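# Lift the necktie out of the basket onto the table

## Task

Get the necktie out of the basket so that the whole tie rests on the table; dropping it into place is acceptable. Every other item must finish inside the basket, and the basket must sit upright and flat on the table without having been tilted far. At the end both grippers must have released everything and moved away, because anything held in place only by the robot does not count.

## Robot and tools

Robot: two arms, left_arm and right_arm, each with six revolute joints and a two-finger parallel gripper. Base of left_arm sits at (+0.039, +0.302, 0) m, base of right_arm at (+0.049, -0.281, 0) m, both turned slightly about z. The arm names do not refer to image sides.

Scene frame: origin on the tabletop midway between the arms, +x out across the table, +z up, left_arm on the +y side. Every printed gripper pose uses this frame: end_effector_position in metres plus end_effector_quat_wxyz. That position is the point between the finger pads, roughly 1 cm behind the fingertips, and it gets less accurate at long reach. On the gripper, the fingers extend along its +z and close along its y.

execute_actions takes {"actions": [...]} holding at most one item, plus an optional "pictures" boolean (pictures come by default). Three forms:
- Empty list: no command, just returns the current state.
- Motion: {"rows": [[...]], "steps": n}, where n is 1 to 15 control steps of 1/30 s (15 if left out). Each row covers one step; if rows run out, the last row keeps being applied. Up to 15 rows.
- Wait: {"steps": n} with no rows, n up to 300; it returns once n steps have passed since the previous result, with your reply time counted toward that.

Each row is one flat list of 14 numbers covering both arms, even if only one moves: left_arm's waist, shoulder, elbow, wrist pitch, wrist yaw, wrist roll, gripper; then right_arm's same seven. The six joint values are absolute target angles in radians (the same quantities shown under Joint positions), not offsets. Stated ranges per arm: waist -2.618 to 3.054, shoulder 0.000 to 3.142, elbow 0.000 to 3.142, wrist pitch -1.571 to 1.571, wrist yaw -1.571 to 1.571, wrist roll -2.094 to 2.094. A target more than 0.036 rad beyond a range end, and further out than the joint currently is, gets the whole call refused and nothing is sent. True ends can be up to 0.036 rad off the stated ones; overshooting targets are clipped there, reported as "joint sent to its limit" (possibly referring to an earlier action still running). Absence of that line does not prove there is room left.

The gripper value is an absolute setting from -1 (closed) to +1 (fully open). Pads meet near -0.94, and each millimetre of object width raises the contact reading by about 0.0208. Sending a value below the contact reading squeezes harder, up to about 50 to 62 N per pad (less for parts under about 5 mm thick). Keep sending the closing value to keep holding.

Motion limits: each step, a joint's target may only lead its measured angle by 0.202 rad (waist), 0.258 (shoulder), 0.238 (elbow), 0.573 (wrist pitch), 0.522 (wrist yaw and roll). If the targets would put a gripper more than 70 mm from where it is, all of that arm's targets are pulled back toward the current angles. So far moves take several actions. Friction may leave a joint up to about 0.031 rad off its target, and tiny commands may not move it. Between calls, arms keep heading toward the last row sent until everything has nearly stopped or a step is HELD; after that only a new action moves them further.

Result contents: the state line (left_arm: … | right_arm: …) with gripper poses; grip_measured, the gripper motor position on the -1..+1 scale (each gripper has its own fixed offset of up to about 0.02); Joint positions and Joint velocities per arm, six angles then the opening in metres (0.093 fully open, 0 closed, about the pad gap when nothing is held, ±1 mm fixed error; on a rigid object it settles up to about 12 mm below the true width, more for soft or round things). "joint command not followed" means a clearance check altered or blocked joint targets on some steps; HELD marks steps where your row was not fully sent. MOTOR HOT appears from 75 °C; at 90 °C that arm is halted for 10 s, and at 100 °C it goes limp and drops; such stops show as OVER-TEMPERATURE FAULT. Avoid holding loads longer than needed.

zoom_image: {"camera": name, "region": [x0, y0, x1, y1]} in pixels of that camera's last full image, top-left at (0, 0), region no larger than 504 by 504. Cameras, all 504x504: cam_high, cam_low, cam_roll_left, cam_roll_right, cam_left_wrist, cam_right_wrist. Calibration (intrinsics and world-to-camera transforms) is given; fixed cameras may be a few degrees and millimetres off, and wrist camera poses follow the reported joints.

read_manual: optional section "licences"; returns URDF licence text and moves nothing.

finished_scene: {"scene": number}; ends the current scene irreversibly, grades it and reports success. Make sure both grippers are open and clear first.

Things to avoid: letting rigid objects leave the table (fails the task), tipping the basket far, dropping or slamming items, pushing hard, and letting the arms collide or press on each other (that can end the scene). Occasionally a loose object gets a small external nudge, so check the final state in the images.

Each tool is called after "Request:" in YAML: its name, and indented under it one key for each argument.

## Session

Request:
execute_actions:
  actions: []

Scene clock: 0.00 s of 5400.00 s.
left_arm: end_effector_position=(+0.4094, +0.2259, +0.3933) grip_measured=+1.000 end_effector_quat_wxyz=(+0.697, +0.076, +0.710, -0.065) | right_arm: end_effector_position=(+0.4227, -0.2429, +0.4056) grip_measured=+0.995 end_effector_quat_wxyz=(+0.706, -0.036, +0.706, +0.031)
Joint positions: left_arm=[-0.012  1.055  1.033  0.003 -0.005  0.014  0.093] | right_arm=[-0.014  1.053  1.064 -0.012  0.012 -0.006  0.093]
Joint velocities: left_arm=[ 0.007  0.017 -0.012 -0.007 -0.051  0.007  0.   ] | right_arm=[-0.007 -0.027 -0.022  0.022  0.022 -0.051  0.   ]
Motor temperatures (°C, as the motors report them): left_arm=[22 21 22 24 23 23] | right_arm=[26 24 22 22 25 23]

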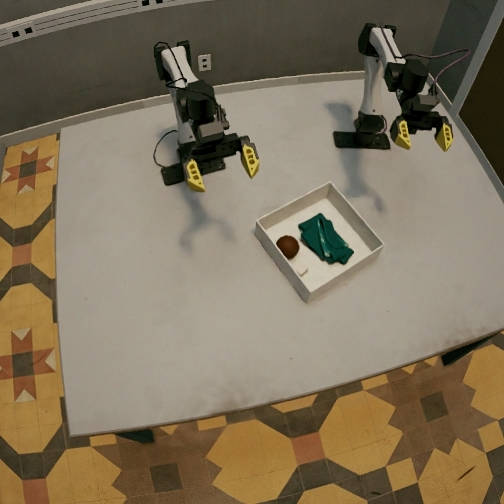

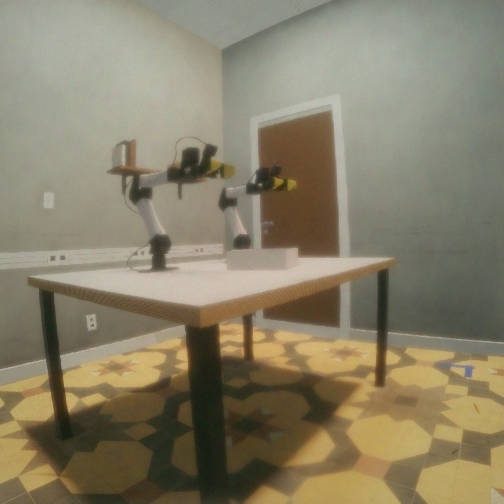

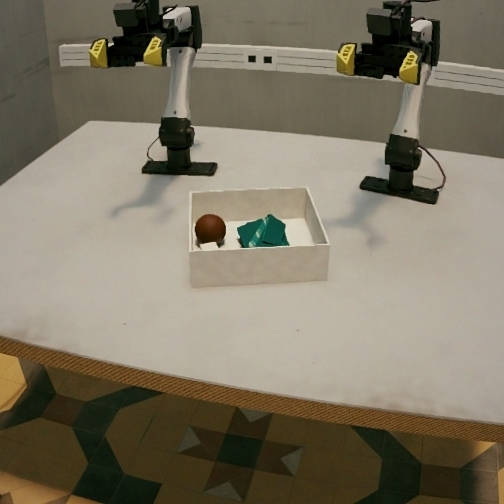

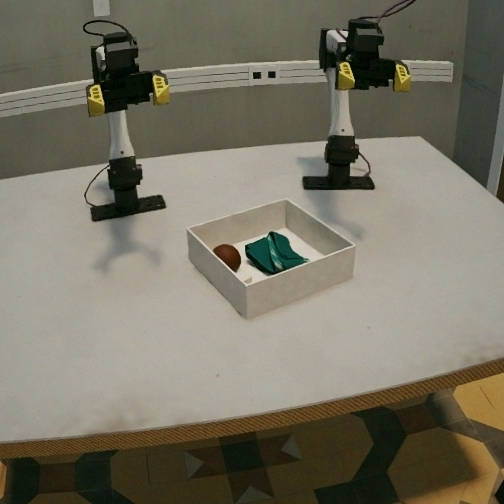

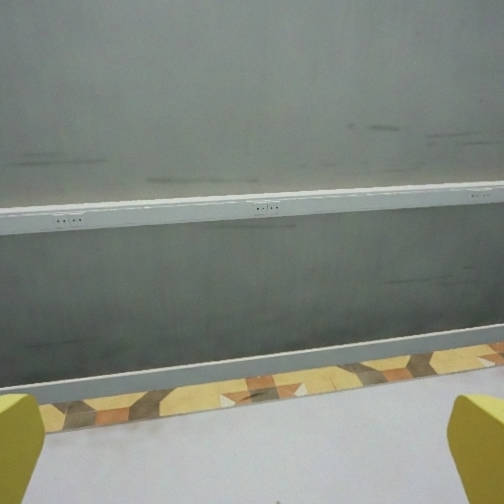

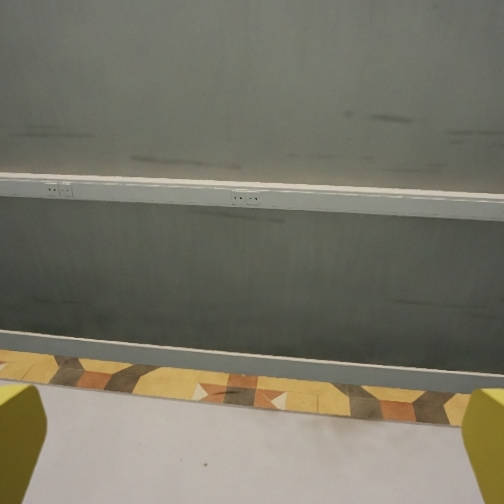

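Request:
zoom_image:
  camera: "cam_high"
  region: [240, 170, 400, 310]

Region (240, 170, 400, 310) of cam_high's 504x504 image, scaled by 3.150, with more detail than that image has; it fills the top 441 rows of this view, and the rest is white.

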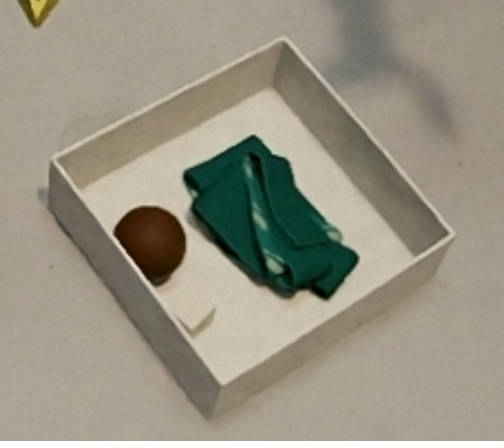

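Request:
execute_actions:
  actions:
    - {"rows":[[-0.409,1.987,1.939,-1.25,0,-1.0,1,-0.014,1.053,1.064,-0.012,0.012,0,1]]}
  pictures: false

Request:
execute_actions:
  actions:
    - {"steps":40}

Scene clock: 7.10 s of 5400.00 s.
left_arm: end_effector_position=(+0.4334, +0.0315, +0.2006) grip_measured=+1.000 end_effector_quat_wxyz=(+0.185, -0.135, +0.959, -0.169) | right_arm: end_effector_position=(+0.4227, -0.2429, +0.4056) grip_measured=+0.995 end_effector_quat_wxyz=(+0.706, -0.036, +0.706, +0.031)
Joint positions: left_arm=[-0.408  1.935  1.903 -1.033  0.001 -0.881  0.093] | right_arm=[-0.014  1.053  1.064 -0.012  0.012 -0.006  0.093]
Joint velocities: left_arm=[ 0.002  1.36   0.271 -1.033  0.051 -0.696  0.   ] | right_arm=[ 0.022  0.017  0.002 -0.007 -0.051  0.037 -0.   ]
Motor temperatures (°C, as the motors report them): left_arm=[22 22 23 26 23 23] | right_arm=[26 24 23 25 25 23]
Steps of this call (steps 1 to 90: nothing new was sent; then 3.60 s passed at rest; steps 91 to 105: all 15 steps of this action). Readings (joint positions):
91: left_arm=[-0.028 1.070 1.060 -0.050 -0.013 -0.034] | right_arm=[-0.014 1.053 1.064 -0.012 0.012 -0.006]
92: left_arm=[-0.065 1.108 1.117 -0.123 -0.017 -0.101] | right_arm=[-0.014 1.053 1.064 -0.012 0.012 -0.006]
94: left_arm=[-0.154 1.208 1.231 -0.252 -0.016 -0.231] | right_arm=[-0.014 1.053 1.064 -0.012 0.012 -0.006]
98: left_arm=[-0.319 1.433 1.456 -0.535 -0.011 -0.502] | right_arm=[-0.014 1.053 1.064 -0.012 0.012 -0.006]
105: the state above

Scene clock: 8.43 s of 5400.00 s.
left_arm: end_effector_position=(+0.4006, +0.0540, +0.1543) grip_measured=+1.000 end_effector_quat_wxyz=(+0.083, -0.193, +0.974, -0.085) | right_arm: end_effector_position=(+0.4227, -0.2429, +0.4056) grip_measured=+0.995 end_effector_quat_wxyz=(+0.706, -0.036, +0.706, +0.031)
Joint positions: left_arm=[-0.408  2.008  1.916 -1.24   0.001 -0.993  0.093] | right_arm=[-0.014  1.053  1.064 -0.012  0.012 -0.006  0.093]
Joint velocities: left_arm=[-0.002 -0.007  0.002  0.007 -0.095 -0.007  0.   ] | right_arm=[-0.027  0.022 -0.002  0.051  0.037 -0.022 -0.001]
Motor temperatures (°C, as the motors report them): left_arm=[22 22 23 26 23 23] | right_arm=[26 24 24 25 25 23]
Steps of this call (steps 1 to 30: the robot went on to your last target; steps 31 to 40: nothing new was sent). Readings (joint positions):
1: left_arm=[-0.408 1.973 1.906 -1.068 0.001 -0.903] | right_arm=[-0.014 1.053 1.064 -0.012 0.012 -0.006]
2: left_arm=[-0.408 2.002 1.906 -1.105 0.001 -0.921] | right_arm=[-0.014 1.053 1.064 -0.012 0.012 -0.006]
4: left_arm=[-0.408 2.031 1.906 -1.164 0.001 -0.947] | right_arm=[-0.014 1.053 1.064 -0.012 0.012 -0.006]
8: left_arm=[-0.408 2.018 1.906 -1.215 0.001 -0.975] | right_arm=[-0.014 1.053 1.064 -0.012 0.012 -0.006]
40: the state above
All arms were judged still, so your last target was given up. Only a new action makes them travel on or press farther. Fingers that are still opening or closing keep moving.
camera_calibration (this result's frames):
cam_left_wrist: T_world_to_cam=[[0.363402, -0.911223, 0.193937, -0.12582], [-0.912623, -0.306352, 0.27068, 0.382631], [-0.187237, -0.275357, -0.942932, 0.316622], [0, 0, 0, 1]] pos_world=[0.454205, 0.0897535, 0.219383]

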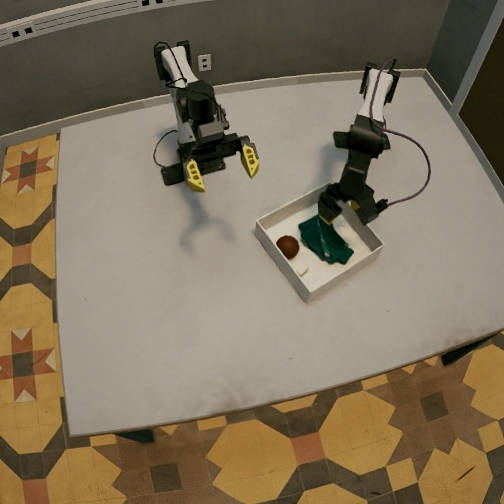

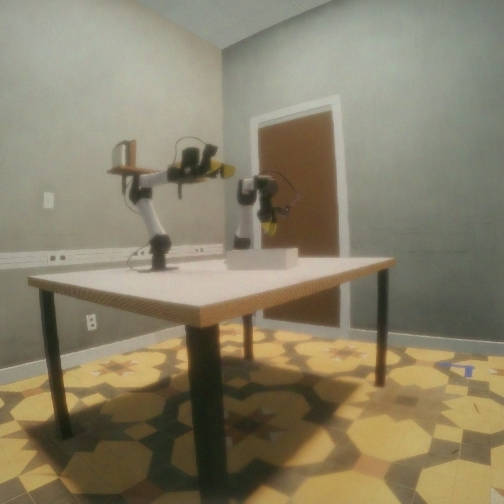

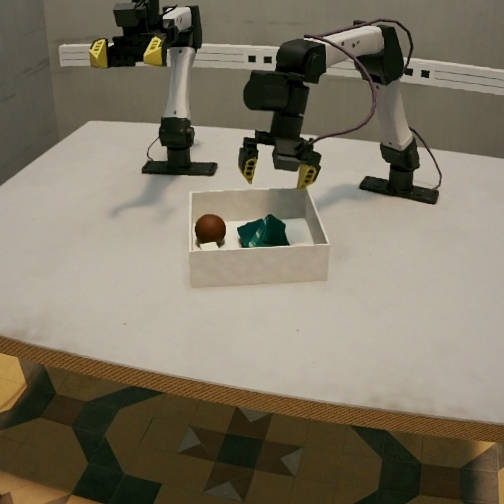

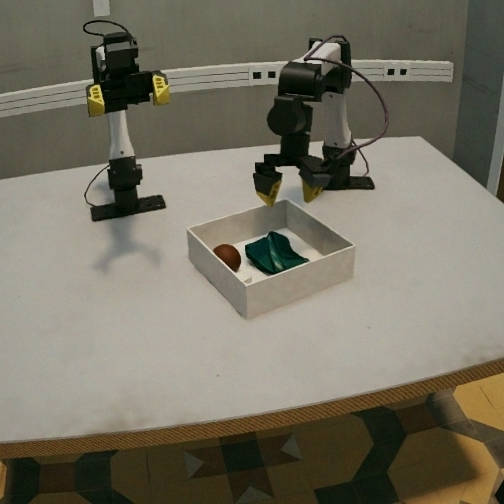

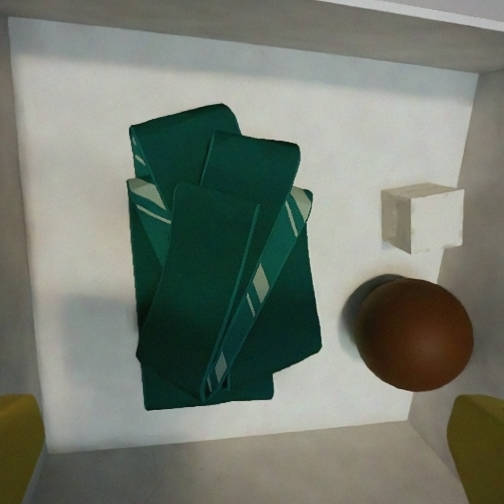

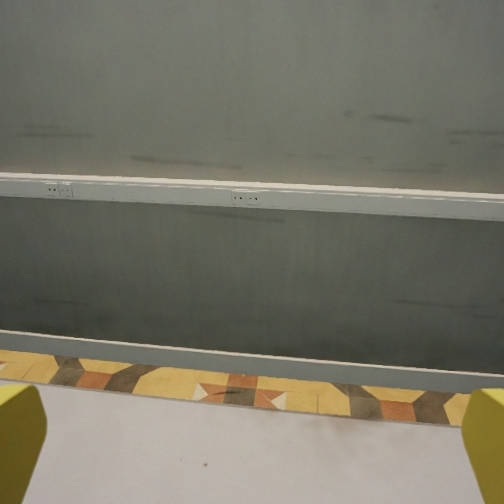

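Request:
execute_actions:
  actions:
    - {"rows":[[-0.43,2.03,1.92,-1.23,0,-1.0,1,-0.014,1.053,1.064,-0.012,0.012,0,1],[-0.43,2.06,1.91,-1.21,0,-1.0,1,-0.014,1.053,1.064,-0.012,0.012,0,1],[-0.43,2.09,1.90,-1.19,0,-1.0,1,-0.014,1.053,1.064,-0.012,0.012,0,1],[-0.43,2.12,1.89,-1.17,0,-1.0,1,-0.014,1.053,1.064,-0.012,0.012,0,1],[-0.43,2.15,1.88,-1.15,0,-1.0,1,-0.014,1.053,1.064,-0.012,0.012,0,1],[-0.43,2.18,1.87,-1.13,0,-1.0,1,-0.014,1.053,1.064,-0.012,0.012,0,1],[-0.43,2.20,1.86,-1.11,0,-1.0,1,-0.014,1.053,1.064,-0.012,0.012,0,1],[-0.43,2.22,1.85,-1.09,0,-1.0,1,-0.014,1.053,1.064,-0.012,0.012,0,1],[-0.43,2.24,1.84,-1.07,0,-1.0,1,-0.014,1.053,1.064,-0.012,0.012,0,1]]}
  pictures: false

Request:
execute_actions:
  actions:
    - {"steps":20}

Scene clock: 11.27 s of 5400.00 s.
left_arm: end_effector_position=(+0.4041, +0.0455, +0.0256) grip_measured=+1.000 end_effector_quat_wxyz=(+0.012, -0.189, +0.982, -0.013) | right_arm: end_effector_position=(+0.4227, -0.2429, +0.4056) grip_measured=+0.995 end_effector_quat_wxyz=(+0.706, -0.036, +0.706, +0.031)
Joint positions: left_arm=[-0.419  2.27   1.84  -1.105  0.001 -0.993  0.093] | right_arm=[-0.014  1.053  1.064 -0.012  0.012 -0.006  0.093]
Joint velocities: left_arm=[-0.007 -0.002 -0.022  0.081  0.007  0.022  0.   ] | right_arm=[ 0.012 -0.002 -0.002 -0.022 -0.066  0.022 -0.001]
Motor temperatures (°C, as the motors report them): left_arm=[22 24 24 26 23 23] | right_arm=[26 24 24 26 25 23]
Steps of this call (steps 1 to 70: nothing new was sent; steps 71 to 85: all 15 steps of this action). Readings (joint positions):
71: left_arm=[-0.409 2.008 1.916 -1.240 0.001 -0.993] | right_arm=[-0.014 1.053 1.064 -0.012 0.012 -0.006]
72: left_arm=[-0.410 2.011 1.916 -1.239 0.001 -0.993] | right_arm=[-0.014 1.053 1.064 -0.012 0.012 -0.006]
74: left_arm=[-0.414 2.029 1.916 -1.226 0.001 -0.993] | right_arm=[-0.014 1.053 1.064 -0.012 0.012 -0.006]
78: left_arm=[-0.419 2.134 1.900 -1.162 0.001 -0.993] | right_arm=[-0.014 1.053 1.064 -0.012 0.012 -0.006]
85: the state above

Scene clock: 11.93 s of 5400.00 s.
left_arm: end_effector_position=(+0.4088, +0.0423, +0.0291) grip_measured=+1.000 end_effector_quat_wxyz=(+0.022, -0.189, +0.981, -0.023) | right_arm: end_effector_position=(+0.4227, -0.2429, +0.4056) grip_measured=+0.995 end_effector_quat_wxyz=(+0.706, -0.036, +0.706, +0.031)
Joint positions: left_arm=[-0.419  2.263  1.84  -1.084  0.001 -0.993  0.093] | right_arm=[-0.014  1.053  1.064 -0.012  0.012 -0.006  0.093]
Joint velocities: left_arm=[-0.007 -0.002 -0.002 -0.066  0.022  0.081  0.   ] | right_arm=[ 0.007 -0.017  0.012 -0.022 -0.022  0.051  0.   ]
Motor temperatures (°C, as the motors report them): left_arm=[22 24 24 26 23 23] | right_arm=[26 24 24 26 25 23]
Steps of this call (steps 1 to 20: the robot went on to your last target). Readings (joint positions):
1: left_arm=[-0.419 2.270 1.840 -1.103 0.001 -0.993] | right_arm=[-0.014 1.053 1.064 -0.012 0.012 -0.006]
2: left_arm=[-0.419 2.267 1.840 -1.098 0.001 -0.993] | right_arm=[-0.014 1.053 1.064 -0.012 0.012 -0.006]
4: left_arm=[-0.419 2.263 1.840 -1.091 0.001 -0.993] | right_arm=[-0.014 1.053 1.064 -0.012 0.012 -0.006]
8: left_arm=[-0.419 2.263 1.840 -1.086 0.001 -0.993] | right_arm=[-0.014 1.053 1.064 -0.012 0.012 -0.006]
20: the state above
camera_calibration (this result's frames):
cam_left_wrist: T_world_to_cam=[[0.371076, -0.927274, 0.0496553, -0.113462], [-0.870207, -0.32858, 0.367117, 0.401227], [-0.324103, -0.179439, -0.928848, 0.248407], [0, 0, 0, 1]] pos_world=[0.471763, 0.0711993, 0.089069]

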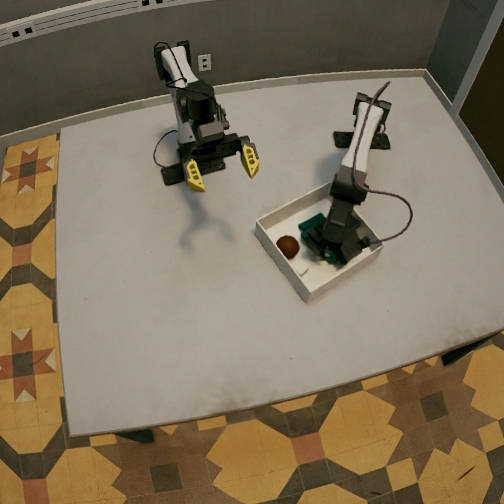

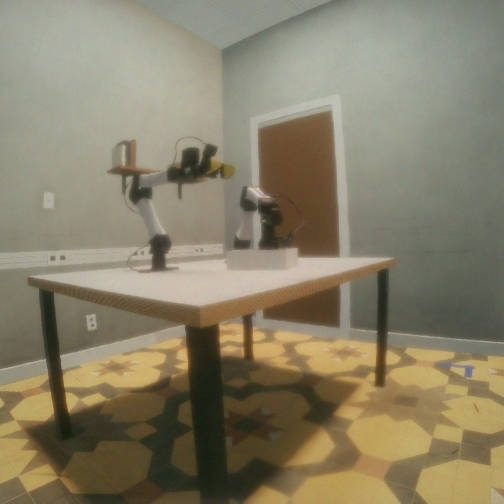

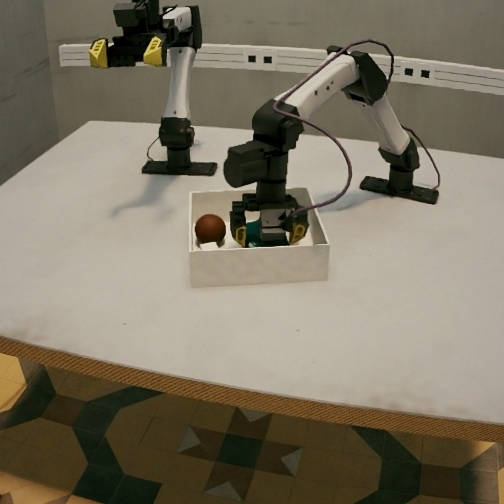

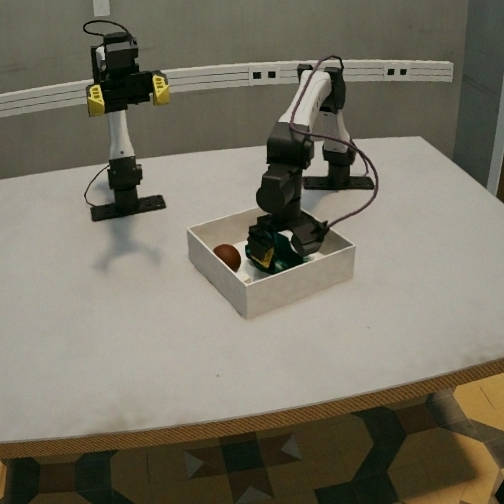

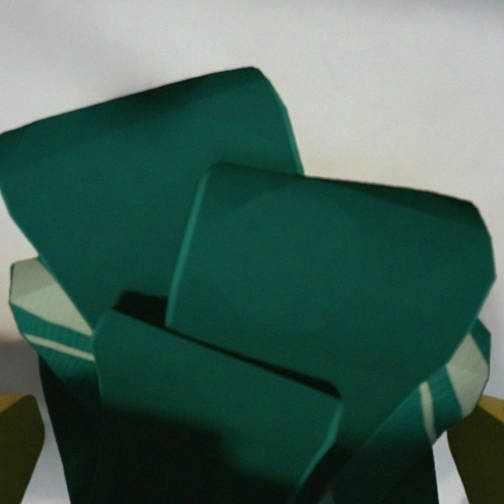

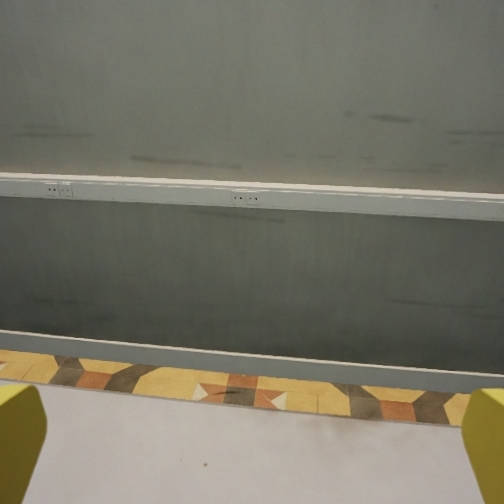

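Request:
execute_actions:
  actions:
    - {"rows":[[-0.43,2.30,1.84,-1.07,0,-1.0,1,-0.014,1.053,1.064,-0.012,0.012,0,1]]}
  pictures: false

Request:
execute_actions:
  actions:
    - {"rows":[[-0.43,2.30,1.84,-1.07,0,-1.0,-1,-0.014,1.053,1.064,-0.012,0.012,0,1]]}
  pictures: false

Request:
execute_actions:
  actions:
    - {"steps":20}
  pictures: false

Request:
execute_actions:
  actions:
    - {"rows":[[-0.43,2.25,1.84,-1.07,0,-1.0,-1,-0.014,1.053,1.064,-0.012,0.012,0,1],[-0.43,2.2,1.84,-1.1,0,-1.0,-1,-0.014,1.053,1.064,-0.012,0.012,0,1],[-0.43,2.15,1.84,-1.13,0,-1.0,-1,-0.014,1.053,1.064,-0.012,0.012,0,1],[-0.43,2.1,1.84,-1.16,0,-1.0,-1,-0.014,1.053,1.064,-0.012,0.012,0,1],[-0.43,2.05,1.84,-1.19,0,-1.0,-1,-0.014,1.053,1.064,-0.012,0.012,0,1],[-0.43,2.0,1.84,-1.22,0,-1.0,-1,-0.014,1.053,1.064,-0.012,0.012,0,1],[-0.43,1.95,1.84,-1.25,0,-1.0,-1,-0.014,1.053,1.064,-0.012,0.012,0,1],[-0.43,1.9,1.84,-1.28,0,-1.0,-1,-0.014,1.053,1.064,-0.012,0.012,0,1],[-0.43,1.85,1.84,-1.31,0,-1.0,-1,-0.014,1.053,1.064,-0.012,0.012,0,1],[-0.43,1.8,1.84,-1.34,0,-1.0,-1,-0.014,1.053,1.064,-0.012,0.012,0,1],[-0.43,1.75,1.84,-1.37,0,-1.0,-1,-0.014,1.053,1.064,-0.012,0.012,0,1],[-0.43,1.7,1.84,-1.4,0,-1.0,-1,-0.014,1.053,1.064,-0.012,0.012,0,1]]}
  pictures: false

Request:
execute_actions:
  actions:
    - {"steps":15}

Scene clock: 21.40 s of 5400.00 s.
left_arm: end_effector_position=(+0.4075, +0.0432, +0.0180) grip_measured=+1.000 end_effector_quat_wxyz=(+0.014, -0.189, +0.982, -0.015) | right_arm: end_effector_position=(+0.4227, -0.2429, +0.4056) grip_measured=+0.995 end_effector_quat_wxyz=(+0.706, -0.036, +0.706, +0.031)
Joint positions: left_arm=[-0.419  2.289  1.84  -1.081  0.001 -0.993  0.093] | right_arm=[-0.014  1.053  1.064 -0.012  0.012 -0.006  0.093]
Joint velocities: left_arm=[-0.002  0.002  0.002 -0.022  0.022  0.066  0.   ] | right_arm=[ 0.012 -0.017  0.012  0.007 -0.081 -0.007 -0.   ]
Motor temperatures (°C, as the motors report them): left_arm=[22 29 24 25 23 23] | right_arm=[26 25 26 28 25 23]
Steps of this call (steps 1 to 15: the robot went on to your last target; steps 16 to 110: nothing new was sent; then 5.30 s passed at rest; steps 111 to 125: all 15 steps of this action). Readings (joint positions):
111: left_arm=[-0.419 2.264 1.840 -1.083 0.001 -0.993] | right_arm=[-0.014 1.053 1.064 -0.012 0.012 -0.006]
112: left_arm=[-0.419 2.266 1.840 -1.082 0.001 -0.993] | right_arm=[-0.014 1.053 1.064 -0.012 0.012 -0.006]
114: left_arm=[-0.419 2.275 1.840 -1.082 0.001 -0.993] | right_arm=[-0.014 1.053 1.064 -0.012 0.012 -0.006]
118: left_arm=[-0.419 2.288 1.840 -1.081 0.001 -0.993] | right_arm=[-0.014 1.053 1.064 -0.012 0.012 -0.006]
125: the state above

Scene clock: 21.90 s of 5400.00 s.
left_arm: end_effector_position=(+0.4099, +0.0385, +0.0203) grip_measured=-0.704 end_effector_quat_wxyz=(+0.020, -0.188, +0.982, -0.025) | right_arm: end_effector_position=(+0.4227, -0.2429, +0.4056) grip_measured=+0.995 end_effector_quat_wxyz=(+0.706, -0.036, +0.706, +0.031)
Joint positions: left_arm=[-0.422  2.284  1.84  -1.063  0.007 -0.994  0.011] | right_arm=[-0.014  1.053  1.064 -0.012  0.012 -0.006  0.093]
Joint velocities: left_arm=[-0.002 -0.017 -0.002 -0.037 -0.022 -0.095 -0.   ] | right_arm=[-0.012  0.007  0.012  0.007  0.007 -0.022  0.   ]
Motor temperatures (°C, as the motors report them): left_arm=[22 29 25 25 23 23] | right_arm=[26 25 26 29 25 23]
Steps of this call (steps 1 to 15: all 15 steps of this action). Readings (joint positions):
1: left_arm=[-0.419 2.289 1.840 -1.081 0.001 -0.993] | right_arm=[-0.014 1.053 1.064 -0.012 0.012 -0.006]
2: left_arm=[-0.419 2.289 1.840 -1.081 0.001 -0.993] | right_arm=[-0.014 1.053 1.064 -0.012 0.012 -0.006]
4: left_arm=[-0.419 2.289 1.840 -1.078 0.002 -0.993] | right_arm=[-0.014 1.053 1.064 -0.012 0.012 -0.006]
8: left_arm=[-0.422 2.284 1.840 -1.063 0.008 -0.994] | right_arm=[-0.014 1.053 1.064 -0.012 0.012 -0.006]
15: the state above

Scene clock: 22.57 s of 5400.00 s.
left_arm: end_effector_position=(+0.4099, +0.0385, +0.0203) grip_measured=-0.704 end_effector_quat_wxyz=(+0.020, -0.188, +0.982, -0.025) | right_arm: end_effector_position=(+0.4227, -0.2429, +0.4056) grip_measured=+0.995 end_effector_quat_wxyz=(+0.706, -0.036, +0.706, +0.031)
Joint positions: left_arm=[-0.422  2.284  1.84  -1.063  0.007 -0.994  0.011] | right_arm=[-0.014  1.053  1.064 -0.012  0.012 -0.006  0.093]
Joint velocities: left_arm=[-0.002  0.002 -0.007  0.037  0.051 -0.081  0.   ] | right_arm=[ 0.012 -0.007 -0.017 -0.051 -0.022 -0.037  0.001]
Motor temperatures (°C, as the motors report them): left_arm=[22 29 25 25 23 23] | right_arm=[26 25 26 29 25 23]
Steps of this call (steps 1 to 15: the robot went on to your last target; steps 16 to 20: nothing new was sent). Readings (joint positions):
1: left_arm=[-0.422 2.284 1.840 -1.063 0.007 -0.994] | right_arm=[-0.014 1.053 1.064 -0.012 0.012 -0.006]
2: left_arm=[-0.422 2.284 1.840 -1.063 0.007 -0.994] | right_arm=[-0.014 1.053 1.064 -0.012 0.012 -0.006]
4: left_arm=[-0.422 2.284 1.840 -1.063 0.007 -0.994] | right_arm=[-0.014 1.053 1.064 -0.012 0.012 -0.006]
8: left_arm=[-0.422 2.284 1.840 -1.063 0.007 -0.994] | right_arm=[-0.014 1.053 1.064 -0.012 0.012 -0.006]
20: the state above
All arms were judged still, so your last target was given up. Only a new action makes them travel on or press farther. Fingers that are still opening or closing keep moving.

Scene clock: 23.07 s of 5400.00 s.
left_arm: end_effector_position=(+0.3598, +0.0740, +0.2283) grip_measured=-0.704 end_effector_quat_wxyz=(+0.125, -0.184, +0.966, -0.134) | right_arm: end_effector_position=(+0.4227, -0.2429, +0.4056) grip_measured=+0.995 end_effector_quat_wxyz=(+0.706, -0.036, +0.706, +0.031)
Joint positions: left_arm=[-0.422  1.751  1.839 -1.289  0.006 -0.994  0.011] | right_arm=[-0.014  1.053  1.064 -0.012  0.012 -0.006  0.093]
Joint velocities: left_arm=[-0.017 -1.243 -0.007 -0.769 -0.007 -0.081 -0.001] | right_arm=[ 0.017 -0.007 -0.007 -0.022 -0.007 -0.051 -0.001]
Motor temperatures (°C, as the motors report them): left_arm=[22 29 25 25 23 23] | right_arm=[26 25 26 29 25 23]
Steps of this call (steps 1 to 15: all 15 steps of this action). Readings (joint positions):
1: left_arm=[-0.422 2.280 1.840 -1.063 0.007 -0.994] | right_arm=[-0.014 1.053 1.064 -0.012 0.012 -0.006]
2: left_arm=[-0.422 2.273 1.840 -1.068 0.006 -0.994] | right_arm=[-0.014 1.053 1.064 -0.012 0.012 -0.006]
4: left_arm=[-0.422 2.239 1.840 -1.089 0.006 -0.994] | right_arm=[-0.014 1.053 1.064 -0.012 0.012 -0.006]
8: left_arm=[-0.422 2.088 1.839 -1.149 0.006 -0.994] | right_arm=[-0.014 1.053 1.064 -0.012 0.012 -0.006]
15: the state above

Scene clock: 23.57 s of 5400.00 s.
left_arm: end_effector_position=(+0.3348, +0.0920, +0.2420) grip_measured=-0.704 end_effector_quat_wxyz=(+0.112, -0.185, +0.969, -0.120) | right_arm: end_effector_position=(+0.4227, -0.2429, +0.4056) grip_measured=+0.995 end_effector_quat_wxyz=(+0.706, -0.036, +0.706, +0.031)
Joint positions: left_arm=[-0.422  1.689  1.839 -1.391  0.005 -0.994  0.011] | right_arm=[-0.014  1.053  1.064 -0.012  0.012 -0.006  0.093]
Joint velocities: left_arm=[ 0.012 -0.002 -0.007 -0.007 -0.066  0.022  0.   ] | right_arm=[ 0.007  0.007  0.007  0.022 -0.007 -0.022 -0.   ]
Motor temperatures (°C, as the motors report them): left_arm=[22 29 25 25 23 23] | right_arm=[26 25 26 29 25 23]
Steps of this call (steps 1 to 15: the robot went on to your last target). Readings (joint positions):
1: left_arm=[-0.422 1.714 1.839 -1.310 0.006 -0.994] | right_arm=[-0.014 1.053 1.064 -0.012 0.012 -0.006]
2: left_arm=[-0.422 1.687 1.839 -1.327 0.006 -0.994] | right_arm=[-0.014 1.053 1.064 -0.012 0.012 -0.006]
4: left_arm=[-0.422 1.667 1.839 -1.355 0.005 -0.994] | right_arm=[-0.014 1.053 1.064 -0.012 0.012 -0.006]
8: left_arm=[-0.422 1.683 1.839 -1.380 0.005 -0.994] | right_arm=[-0.014 1.053 1.064 -0.012 0.012 -0.006]
15: the state above
camera_calibration (this result's frames):
cam_left_wrist: T_world_to_cam=[[0.333564, -0.903527, 0.269024, -0.0931669], [-0.934528, -0.279358, 0.220492, 0.327494], [-0.124066, -0.324959, -0.937555, 0.379614], [0, 0, 0, 1]] pos_world=[0.384226, 0.130668, 0.308763]

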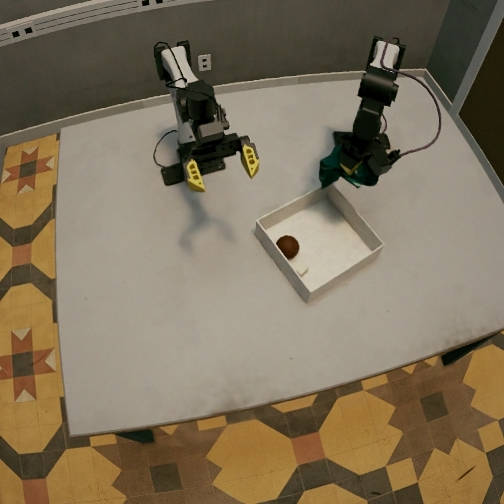

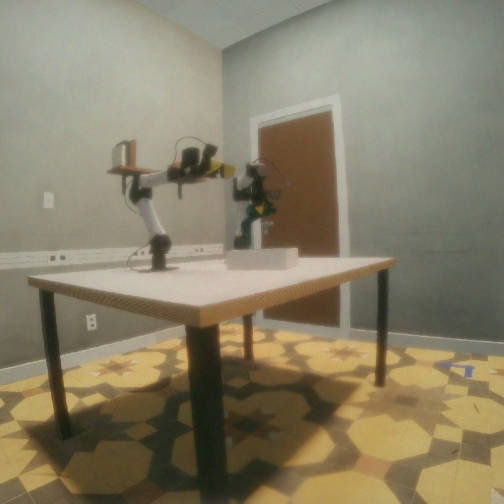

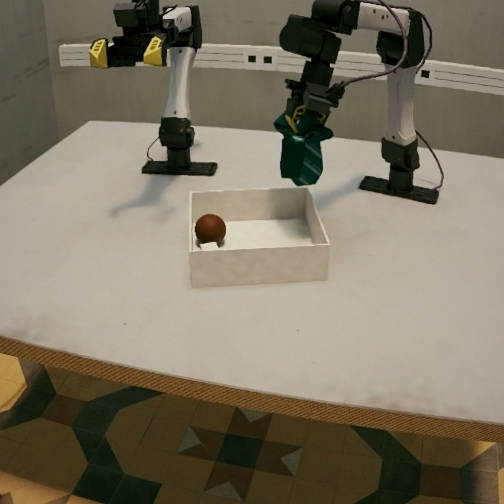

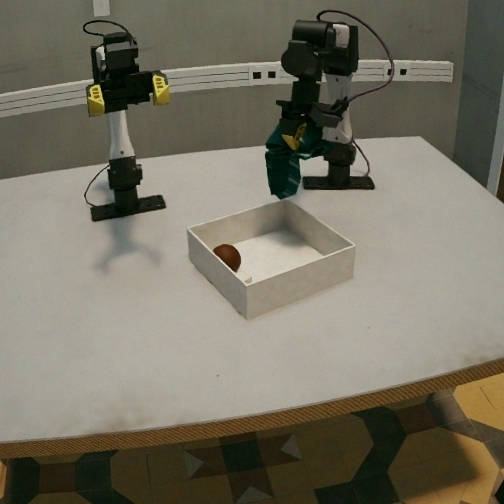

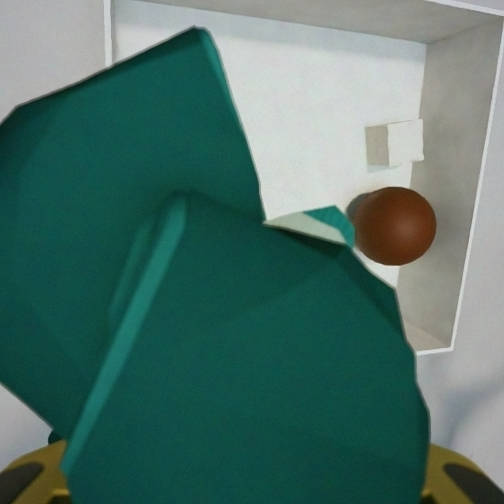

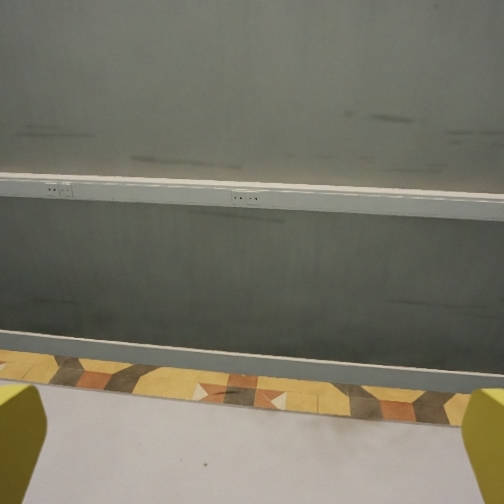

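Request:
execute_actions:
  actions:
    - {"rows":[[-0.4,1.65,1.87,-1.3,0,-1.0,-1,-0.014,1.053,1.064,-0.012,0.012,0,1],[-0.37,1.62,1.9,-1.3,0,-1.0,-1,-0.014,1.053,1.064,-0.012,0.012,0,1],[-0.33,1.62,1.9,-1.3,0,-1.0,-1,-0.014,1.053,1.064,-0.012,0.012,0,1],[-0.28,1.62,1.9,-1.3,0,-1.0,-1,-0.014,1.053,1.064,-0.012,0.012,0,1],[-0.22,1.62,1.9,-1.3,0,-1.0,-1,-0.014,1.053,1.064,-0.012,0.012,0,1],[-0.15,1.62,1.9,-1.3,0,-1.0,-1,-0.014,1.053,1.064,-0.012,0.012,0,1],[-0.08,1.62,1.9,-1.3,0,-1.0,-1,-0.014,1.053,1.064,-0.012,0.012,0,1],[-0.01,1.62,1.9,-1.3,0,-1.0,-1,-0.014,1.053,1.064,-0.012,0.012,0,1],[0.06,1.62,1.9,-1.3,0,-1.0,-1,-0.014,1.053,1.064,-0.012,0.012,0,1],[0.13,1.62,1.9,-1.3,0,-1.0,-1,-0.014,1.053,1.064,-0.012,0.012,0,1],[0.2,1.62,1.9,-1.3,0,-1.0,-1,-0.014,1.053,1.064,-0.012,0.012,0,1],[0.27,1.62,1.9,-1.3,0,-1.0,-1,-0.014,1.053,1.064,-0.012,0.012,0,1],[0.33,1.62,1.9,-1.3,0,-1.0,-1,-0.014,1.053,1.064,-0.012,0.012,0,1],[0.38,1.62,1.9,-1.3,0,-1.0,-1,-0.014,1.053,1.064,-0.012,0.012,0,1],[0.42,1.62,1.9,-1.3,0,-1.0,-1,-0.014,1.053,1.064,-0.012,0.012,0,1]]}
  pictures: false

Request:
execute_actions:
  actions:
    - {"rows":[[0.42,1.67,1.9,-1.3,0,-1.0,-1,-0.014,1.053,1.064,-0.012,0.012,0,1],[0.42,1.72,1.89,-1.3,0,-1.0,-1,-0.014,1.053,1.064,-0.012,0.012,0,1],[0.42,1.77,1.88,-1.3,0,-1.0,-1,-0.014,1.053,1.064,-0.012,0.012,0,1],[0.42,1.82,1.87,-1.3,0,-1.0,-1,-0.014,1.053,1.064,-0.012,0.012,0,1],[0.42,1.87,1.86,-1.3,0,-1.0,-1,-0.014,1.053,1.064,-0.012,0.012,0,1],[0.42,1.92,1.85,-1.3,0,-1.0,-1,-0.014,1.053,1.064,-0.012,0.012,0,1],[0.42,1.97,1.84,-1.3,0,-1.0,-1,-0.014,1.053,1.064,-0.012,0.012,0,1],[0.42,2.02,1.84,-1.3,0,-1.0,-1,-0.014,1.053,1.064,-0.012,0.012,0,1],[0.42,2.07,1.84,-1.3,0,-1.0,-1,-0.014,1.053,1.064,-0.012,0.012,0,1],[0.42,2.12,1.84,-1.3,0,-1.0,-1,-0.014,1.053,1.064,-0.012,0.012,0,1]]}
  pictures: false

Request:
execute_actions:
  actions:
    - {"steps":10}
  pictures: false

Request:
execute_actions:
  actions:
    - {"rows":[[0.42,2.12,1.84,-1.3,0,-1.0,1,-0.014,1.053,1.064,-0.012,0.012,0,1]]}
  pictures: false

Request:
execute_actions:
  actions:
    - {"rows":[[0.42,1.6,1.7,-1.5,0,-1.0,1,-0.014,1.053,1.064,-0.012,0.012,0,1]]}
  pictures: false

Request:
execute_actions:
  actions:
    - {"steps":20}

Scene clock: 31.67 s of 5400.00 s.
left_arm: end_effector_position=(+0.4164, +0.3496, +0.2803) grip_measured=-0.704 end_effector_quat_wxyz=(+0.226, -0.514, +0.820, -0.107) | right_arm: end_effector_position=(+0.4227, -0.2429, +0.4056) grip_measured=+0.995 end_effector_quat_wxyz=(+0.706, -0.036, +0.706, +0.031)
Joint positions: left_arm=[ 0.319  1.643  1.879 -1.302  0.004 -0.994  0.011] | right_arm=[-0.014  1.053  1.064 -0.012  0.012 -0.006  0.093]
Joint velocities: left_arm=[ 1.849 -0.007  0.007  0.007 -0.11   0.051 -0.   ] | right_arm=[-0.002  0.017 -0.012 -0.051  0.022 -0.037  0.001]
Motor temperatures (°C, as the motors report them): left_arm=[22 29 25 26 23 23] | right_arm=[26 25 27 30 25 23]
Steps of this call (steps 1 to 15: the robot went on to your last target; steps 16 to 228: nothing new was sent; steps 229 to 243: all 15 steps of this action). Readings (joint positions):
229: left_arm=[-0.422 1.688 1.839 -1.388 0.005 -0.994] | right_arm=[-0.014 1.053 1.064 -0.012 0.012 -0.006]
230: left_arm=[-0.417 1.686 1.843 -1.377 0.006 -0.994] | right_arm=[-0.014 1.053 1.064 -0.012 0.012 -0.006]
232: left_arm=[-0.380 1.675 1.858 -1.355 0.011 -0.994] | right_arm=[-0.014 1.053 1.064 -0.012 0.012 -0.006]
236: left_arm=[-0.167 1.646 1.878 -1.321 0.014 -0.994] | right_arm=[-0.014 1.053 1.064 -0.012 0.012 -0.006]
243: the state above

Scene clock: 32.17 s of 5400.00 s.
left_arm: end_effector_position=(+0.4362, +0.4017, +0.0759) grip_measured=-0.704 end_effector_quat_wxyz=(-0.010, -0.580, +0.815, +0.008) | right_arm: end_effector_position=(+0.4227, -0.2429, +0.4056) grip_measured=+0.995 end_effector_quat_wxyz=(+0.706, -0.036, +0.706, +0.031)
Joint positions: left_arm=[ 0.435  2.148  1.843 -1.291 -0.008 -0.995  0.011] | right_arm=[-0.014  1.053  1.064 -0.012  0.012 -0.006  0.093]
Joint velocities: left_arm=[ 0.002  0.554 -0.271 -0.007  0.022 -0.066  0.001] | right_arm=[ 0.002  0.007 -0.002  0.022 -0.022 -0.007 -0.   ]
Motor temperatures (°C, as the motors report them): left_arm=[22 29 25 26 23 23] | right_arm=[26 25 27 30 25 23]
Steps of this call (steps 1 to 15: all 15 steps of this action). Readings (joint positions):
1: left_arm=[0.376 1.645 1.879 -1.301 -0.002 -0.994] | right_arm=[-0.014 1.053 1.064 -0.012 0.012 -0.006]
2: left_arm=[0.415 1.650 1.879 -1.301 -0.010 -0.994] | right_arm=[-0.014 1.053 1.064 -0.012 0.012 -0.006]
4: left_arm=[0.441 1.684 1.879 -1.302 -0.018 -0.995] | right_arm=[-0.014 1.053 1.064 -0.012 0.012 -0.006]
8: left_arm=[0.435 1.848 1.879 -1.301 -0.013 -0.995] | right_arm=[-0.014 1.053 1.064 -0.012 0.012 -0.006]
15: the state above

Scene clock: 32.50 s of 5400.00 s.
left_arm: end_effector_position=(+0.4331, +0.4008, +0.0758) grip_measured=-0.704 end_effector_quat_wxyz=(-0.014, -0.580, +0.815, +0.009) | right_arm: end_effector_position=(+0.4227, -0.2429, +0.4056) grip_measured=+0.995 end_effector_quat_wxyz=(+0.706, -0.036, +0.706, +0.031)
Joint positions: left_arm=[ 0.435  2.143  1.833 -1.295 -0.007 -0.995  0.011] | right_arm=[-0.014  1.053  1.064 -0.012  0.012 -0.006  0.093]
Joint velocities: left_arm=[-0.012 -0.012 -0.007 -0.007 -0.066  0.007 -0.   ] | right_arm=[ 0.012 -0.027 -0.007 -0.037 -0.007  0.051 -0.001]
Motor temperatures (°C, as the motors report them): left_arm=[22 29 25 26 23 23] | right_arm=[26 25 27 30 25 23]
Steps of this call (steps 1 to 10: the robot went on to your last target). Readings (joint positions):
1: left_arm=[0.435 2.162 1.836 -1.292 -0.007 -0.995] | right_arm=[-0.014 1.053 1.064 -0.012 0.012 -0.006]
2: left_arm=[0.435 2.166 1.834 -1.293 -0.007 -0.995] | right_arm=[-0.014 1.053 1.064 -0.012 0.012 -0.006]
4: left_arm=[0.435 2.160 1.833 -1.295 -0.007 -0.995] | right_arm=[-0.014 1.053 1.064 -0.012 0.012 -0.006]
8: left_arm=[0.435 2.144 1.833 -1.295 -0.007 -0.995] | right_arm=[-0.014 1.053 1.064 -0.012 0.012 -0.006]
10: the state above

Scene clock: 33.00 s of 5400.00 s.
left_arm: end_effector_position=(+0.4331, +0.4007, +0.0758) grip_measured=+1.000 end_effector_quat_wxyz=(-0.014, -0.580, +0.815, +0.009) | right_arm: end_effector_position=(+0.4227, -0.2429, +0.4056) grip_measured=+0.995 end_effector_quat_wxyz=(+0.706, -0.036, +0.706, +0.031)
Joint positions: left_arm=[ 0.435  2.143  1.833 -1.295 -0.006 -0.995  0.093] | right_arm=[-0.014  1.053  1.064 -0.012  0.012 -0.006  0.093]
Joint velocities: left_arm=[-0.012 -0.002 -0.002 -0.022 -0.007 -0.037  0.   ] | right_arm=[ 0.002 -0.012 -0.002 -0.037  0.037 -0.081 -0.   ]
Motor temperatures (°C, as the motors report them): left_arm=[22 29 25 26 23 23] | right_arm=[26 25 27 30 25 23]
Steps of this call (steps 1 to 15: all 15 steps of this action). Readings (joint positions):
1: left_arm=[0.435 2.143 1.833 -1.295 -0.006 -0.995] | right_arm=[-0.014 1.053 1.064 -0.012 0.012 -0.006]
2: left_arm=[0.435 2.143 1.833 -1.295 -0.006 -0.995] | right_arm=[-0.014 1.053 1.064 -0.012 0.012 -0.006]
4: left_arm=[0.435 2.143 1.833 -1.295 -0.006 -0.995] | right_arm=[-0.014 1.053 1.064 -0.012 0.012 -0.006]
8: left_arm=[0.435 2.143 1.833 -1.295 -0.006 -0.995] | right_arm=[-0.014 1.053 1.064 -0.012 0.012 -0.006]
15: the state above

Scene clock: 33.50 s of 5400.00 s.
left_arm: end_effector_position=(+0.3386, +0.3773, +0.2410) grip_measured=+1.000 end_effector_quat_wxyz=(+0.117, -0.576, +0.808, -0.043) | right_arm: end_effector_position=(+0.4227, -0.2429, +0.4056) grip_measured=+0.995 end_effector_quat_wxyz=(+0.706, -0.036, +0.706, +0.031)
Joint positions: left_arm=[ 0.435  1.56   1.72  -1.482 -0.006 -0.995  0.093] | right_arm=[-0.014  1.053  1.064 -0.012  0.012 -0.006  0.093]
Joint velocities: left_arm=[-0.007  0.125  0.002 -0.11  -0.007 -0.051  0.   ] | right_arm=[-0.002  0.007  0.007 -0.051  0.007 -0.022 -0.   ]
Motor temperatures (°C, as the motors report them): left_arm=[22 30 25 26 23 23] | right_arm=[26 25 27 30 25 23]
Steps of this call (steps 1 to 15: all 15 steps of this action). Readings (joint positions):
1: left_arm=[0.435 2.126 1.817 -1.293 -0.006 -0.995] | right_arm=[-0.014 1.053 1.064 -0.012 0.012 -0.006]
2: left_arm=[0.435 2.094 1.783 -1.309 -0.006 -0.995] | right_arm=[-0.014 1.053 1.064 -0.012 0.012 -0.006]
4: left_arm=[0.435 2.008 1.736 -1.365 -0.006 -0.995] | right_arm=[-0.014 1.053 1.064 -0.012 0.012 -0.006]
8: left_arm=[0.435 1.792 1.720 -1.420 -0.006 -0.995] | right_arm=[-0.014 1.053 1.064 -0.012 0.012 -0.006]
15: the state above

Scene clock: 34.17 s of 5400.00 s.
left_arm: end_effector_position=(+0.3403, +0.3777, +0.2325) grip_measured=+1.000 end_effector_quat_wxyz=(+0.100, -0.577, +0.810, -0.036) | right_arm: end_effector_position=(+0.4227, -0.2429, +0.4056) grip_measured=+0.995 end_effector_quat_wxyz=(+0.706, -0.036, +0.706, +0.031)
Joint positions: left_arm=[ 0.435  1.588  1.72  -1.49  -0.006 -0.995  0.093] | right_arm=[-0.014  1.053  1.064 -0.012  0.012 -0.006  0.093]
Joint velocities: left_arm=[ 0.002 -0.002 -0.012  0.037 -0.007 -0.051  0.   ] | right_arm=[-0.002 -0.032 -0.007  0.007 -0.066 -0.037 -0.001]
Motor temperatures (°C, as the motors report them): left_arm=[22 29 25 26 23 23] | right_arm=[26 25 27 30 25 23]
Steps of this call (steps 1 to 20: the robot went on to your last target). Readings (joint positions):
1: left_arm=[0.435 1.566 1.720 -1.486 -0.006 -0.995] | right_arm=[-0.014 1.053 1.064 -0.012 0.012 -0.006]
2: left_arm=[0.435 1.573 1.720 -1.487 -0.006 -0.995] | right_arm=[-0.014 1.053 1.064 -0.012 0.012 -0.006]
4: left_arm=[0.435 1.583 1.720 -1.487 -0.006 -0.995] | right_arm=[-0.014 1.053 1.064 -0.012 0.012 -0.006]
8: left_arm=[0.435 1.588 1.720 -1.488 -0.006 -0.995] | right_arm=[-0.014 1.053 1.064 -0.012 0.012 -0.006]
20: the state above
camera_calibration (this result's frames):
cam_left_wrist: T_world_to_cam=[[0.928038, -0.331307, 0.170238, -0.22972], [-0.367919, -0.886666, 0.280104, 0.43726], [0.0581442, -0.322582, -0.944754, 0.403005], [0, 0, 0, 1]] pos_world=[0.350633, 0.441598, 0.297369]

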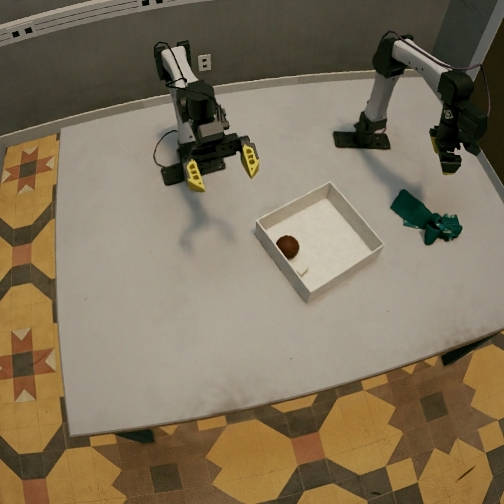

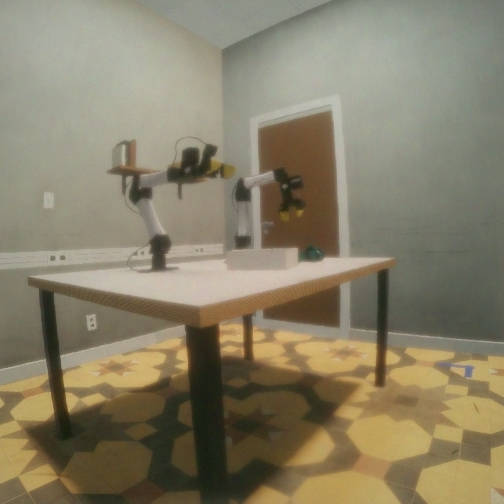

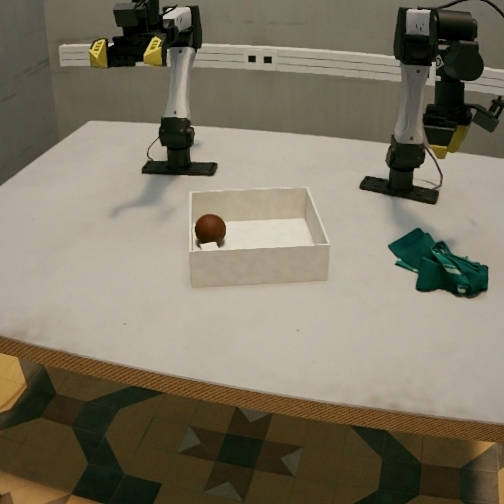

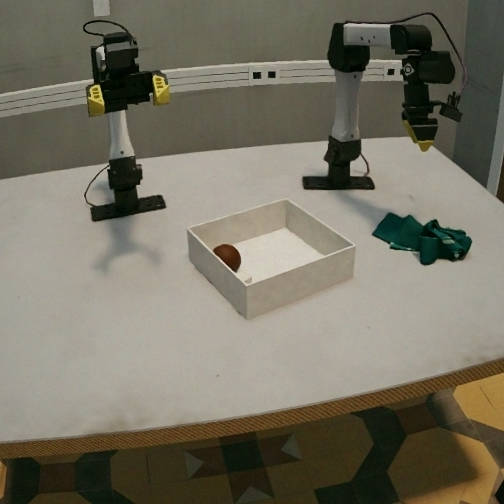

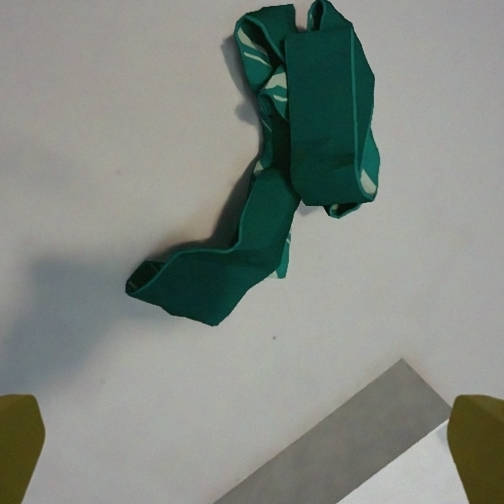

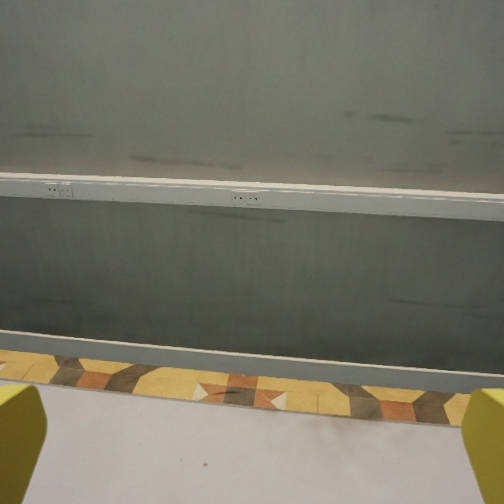

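Request:
finished_scene:
  scene: 1

The scene is finished: the task was done.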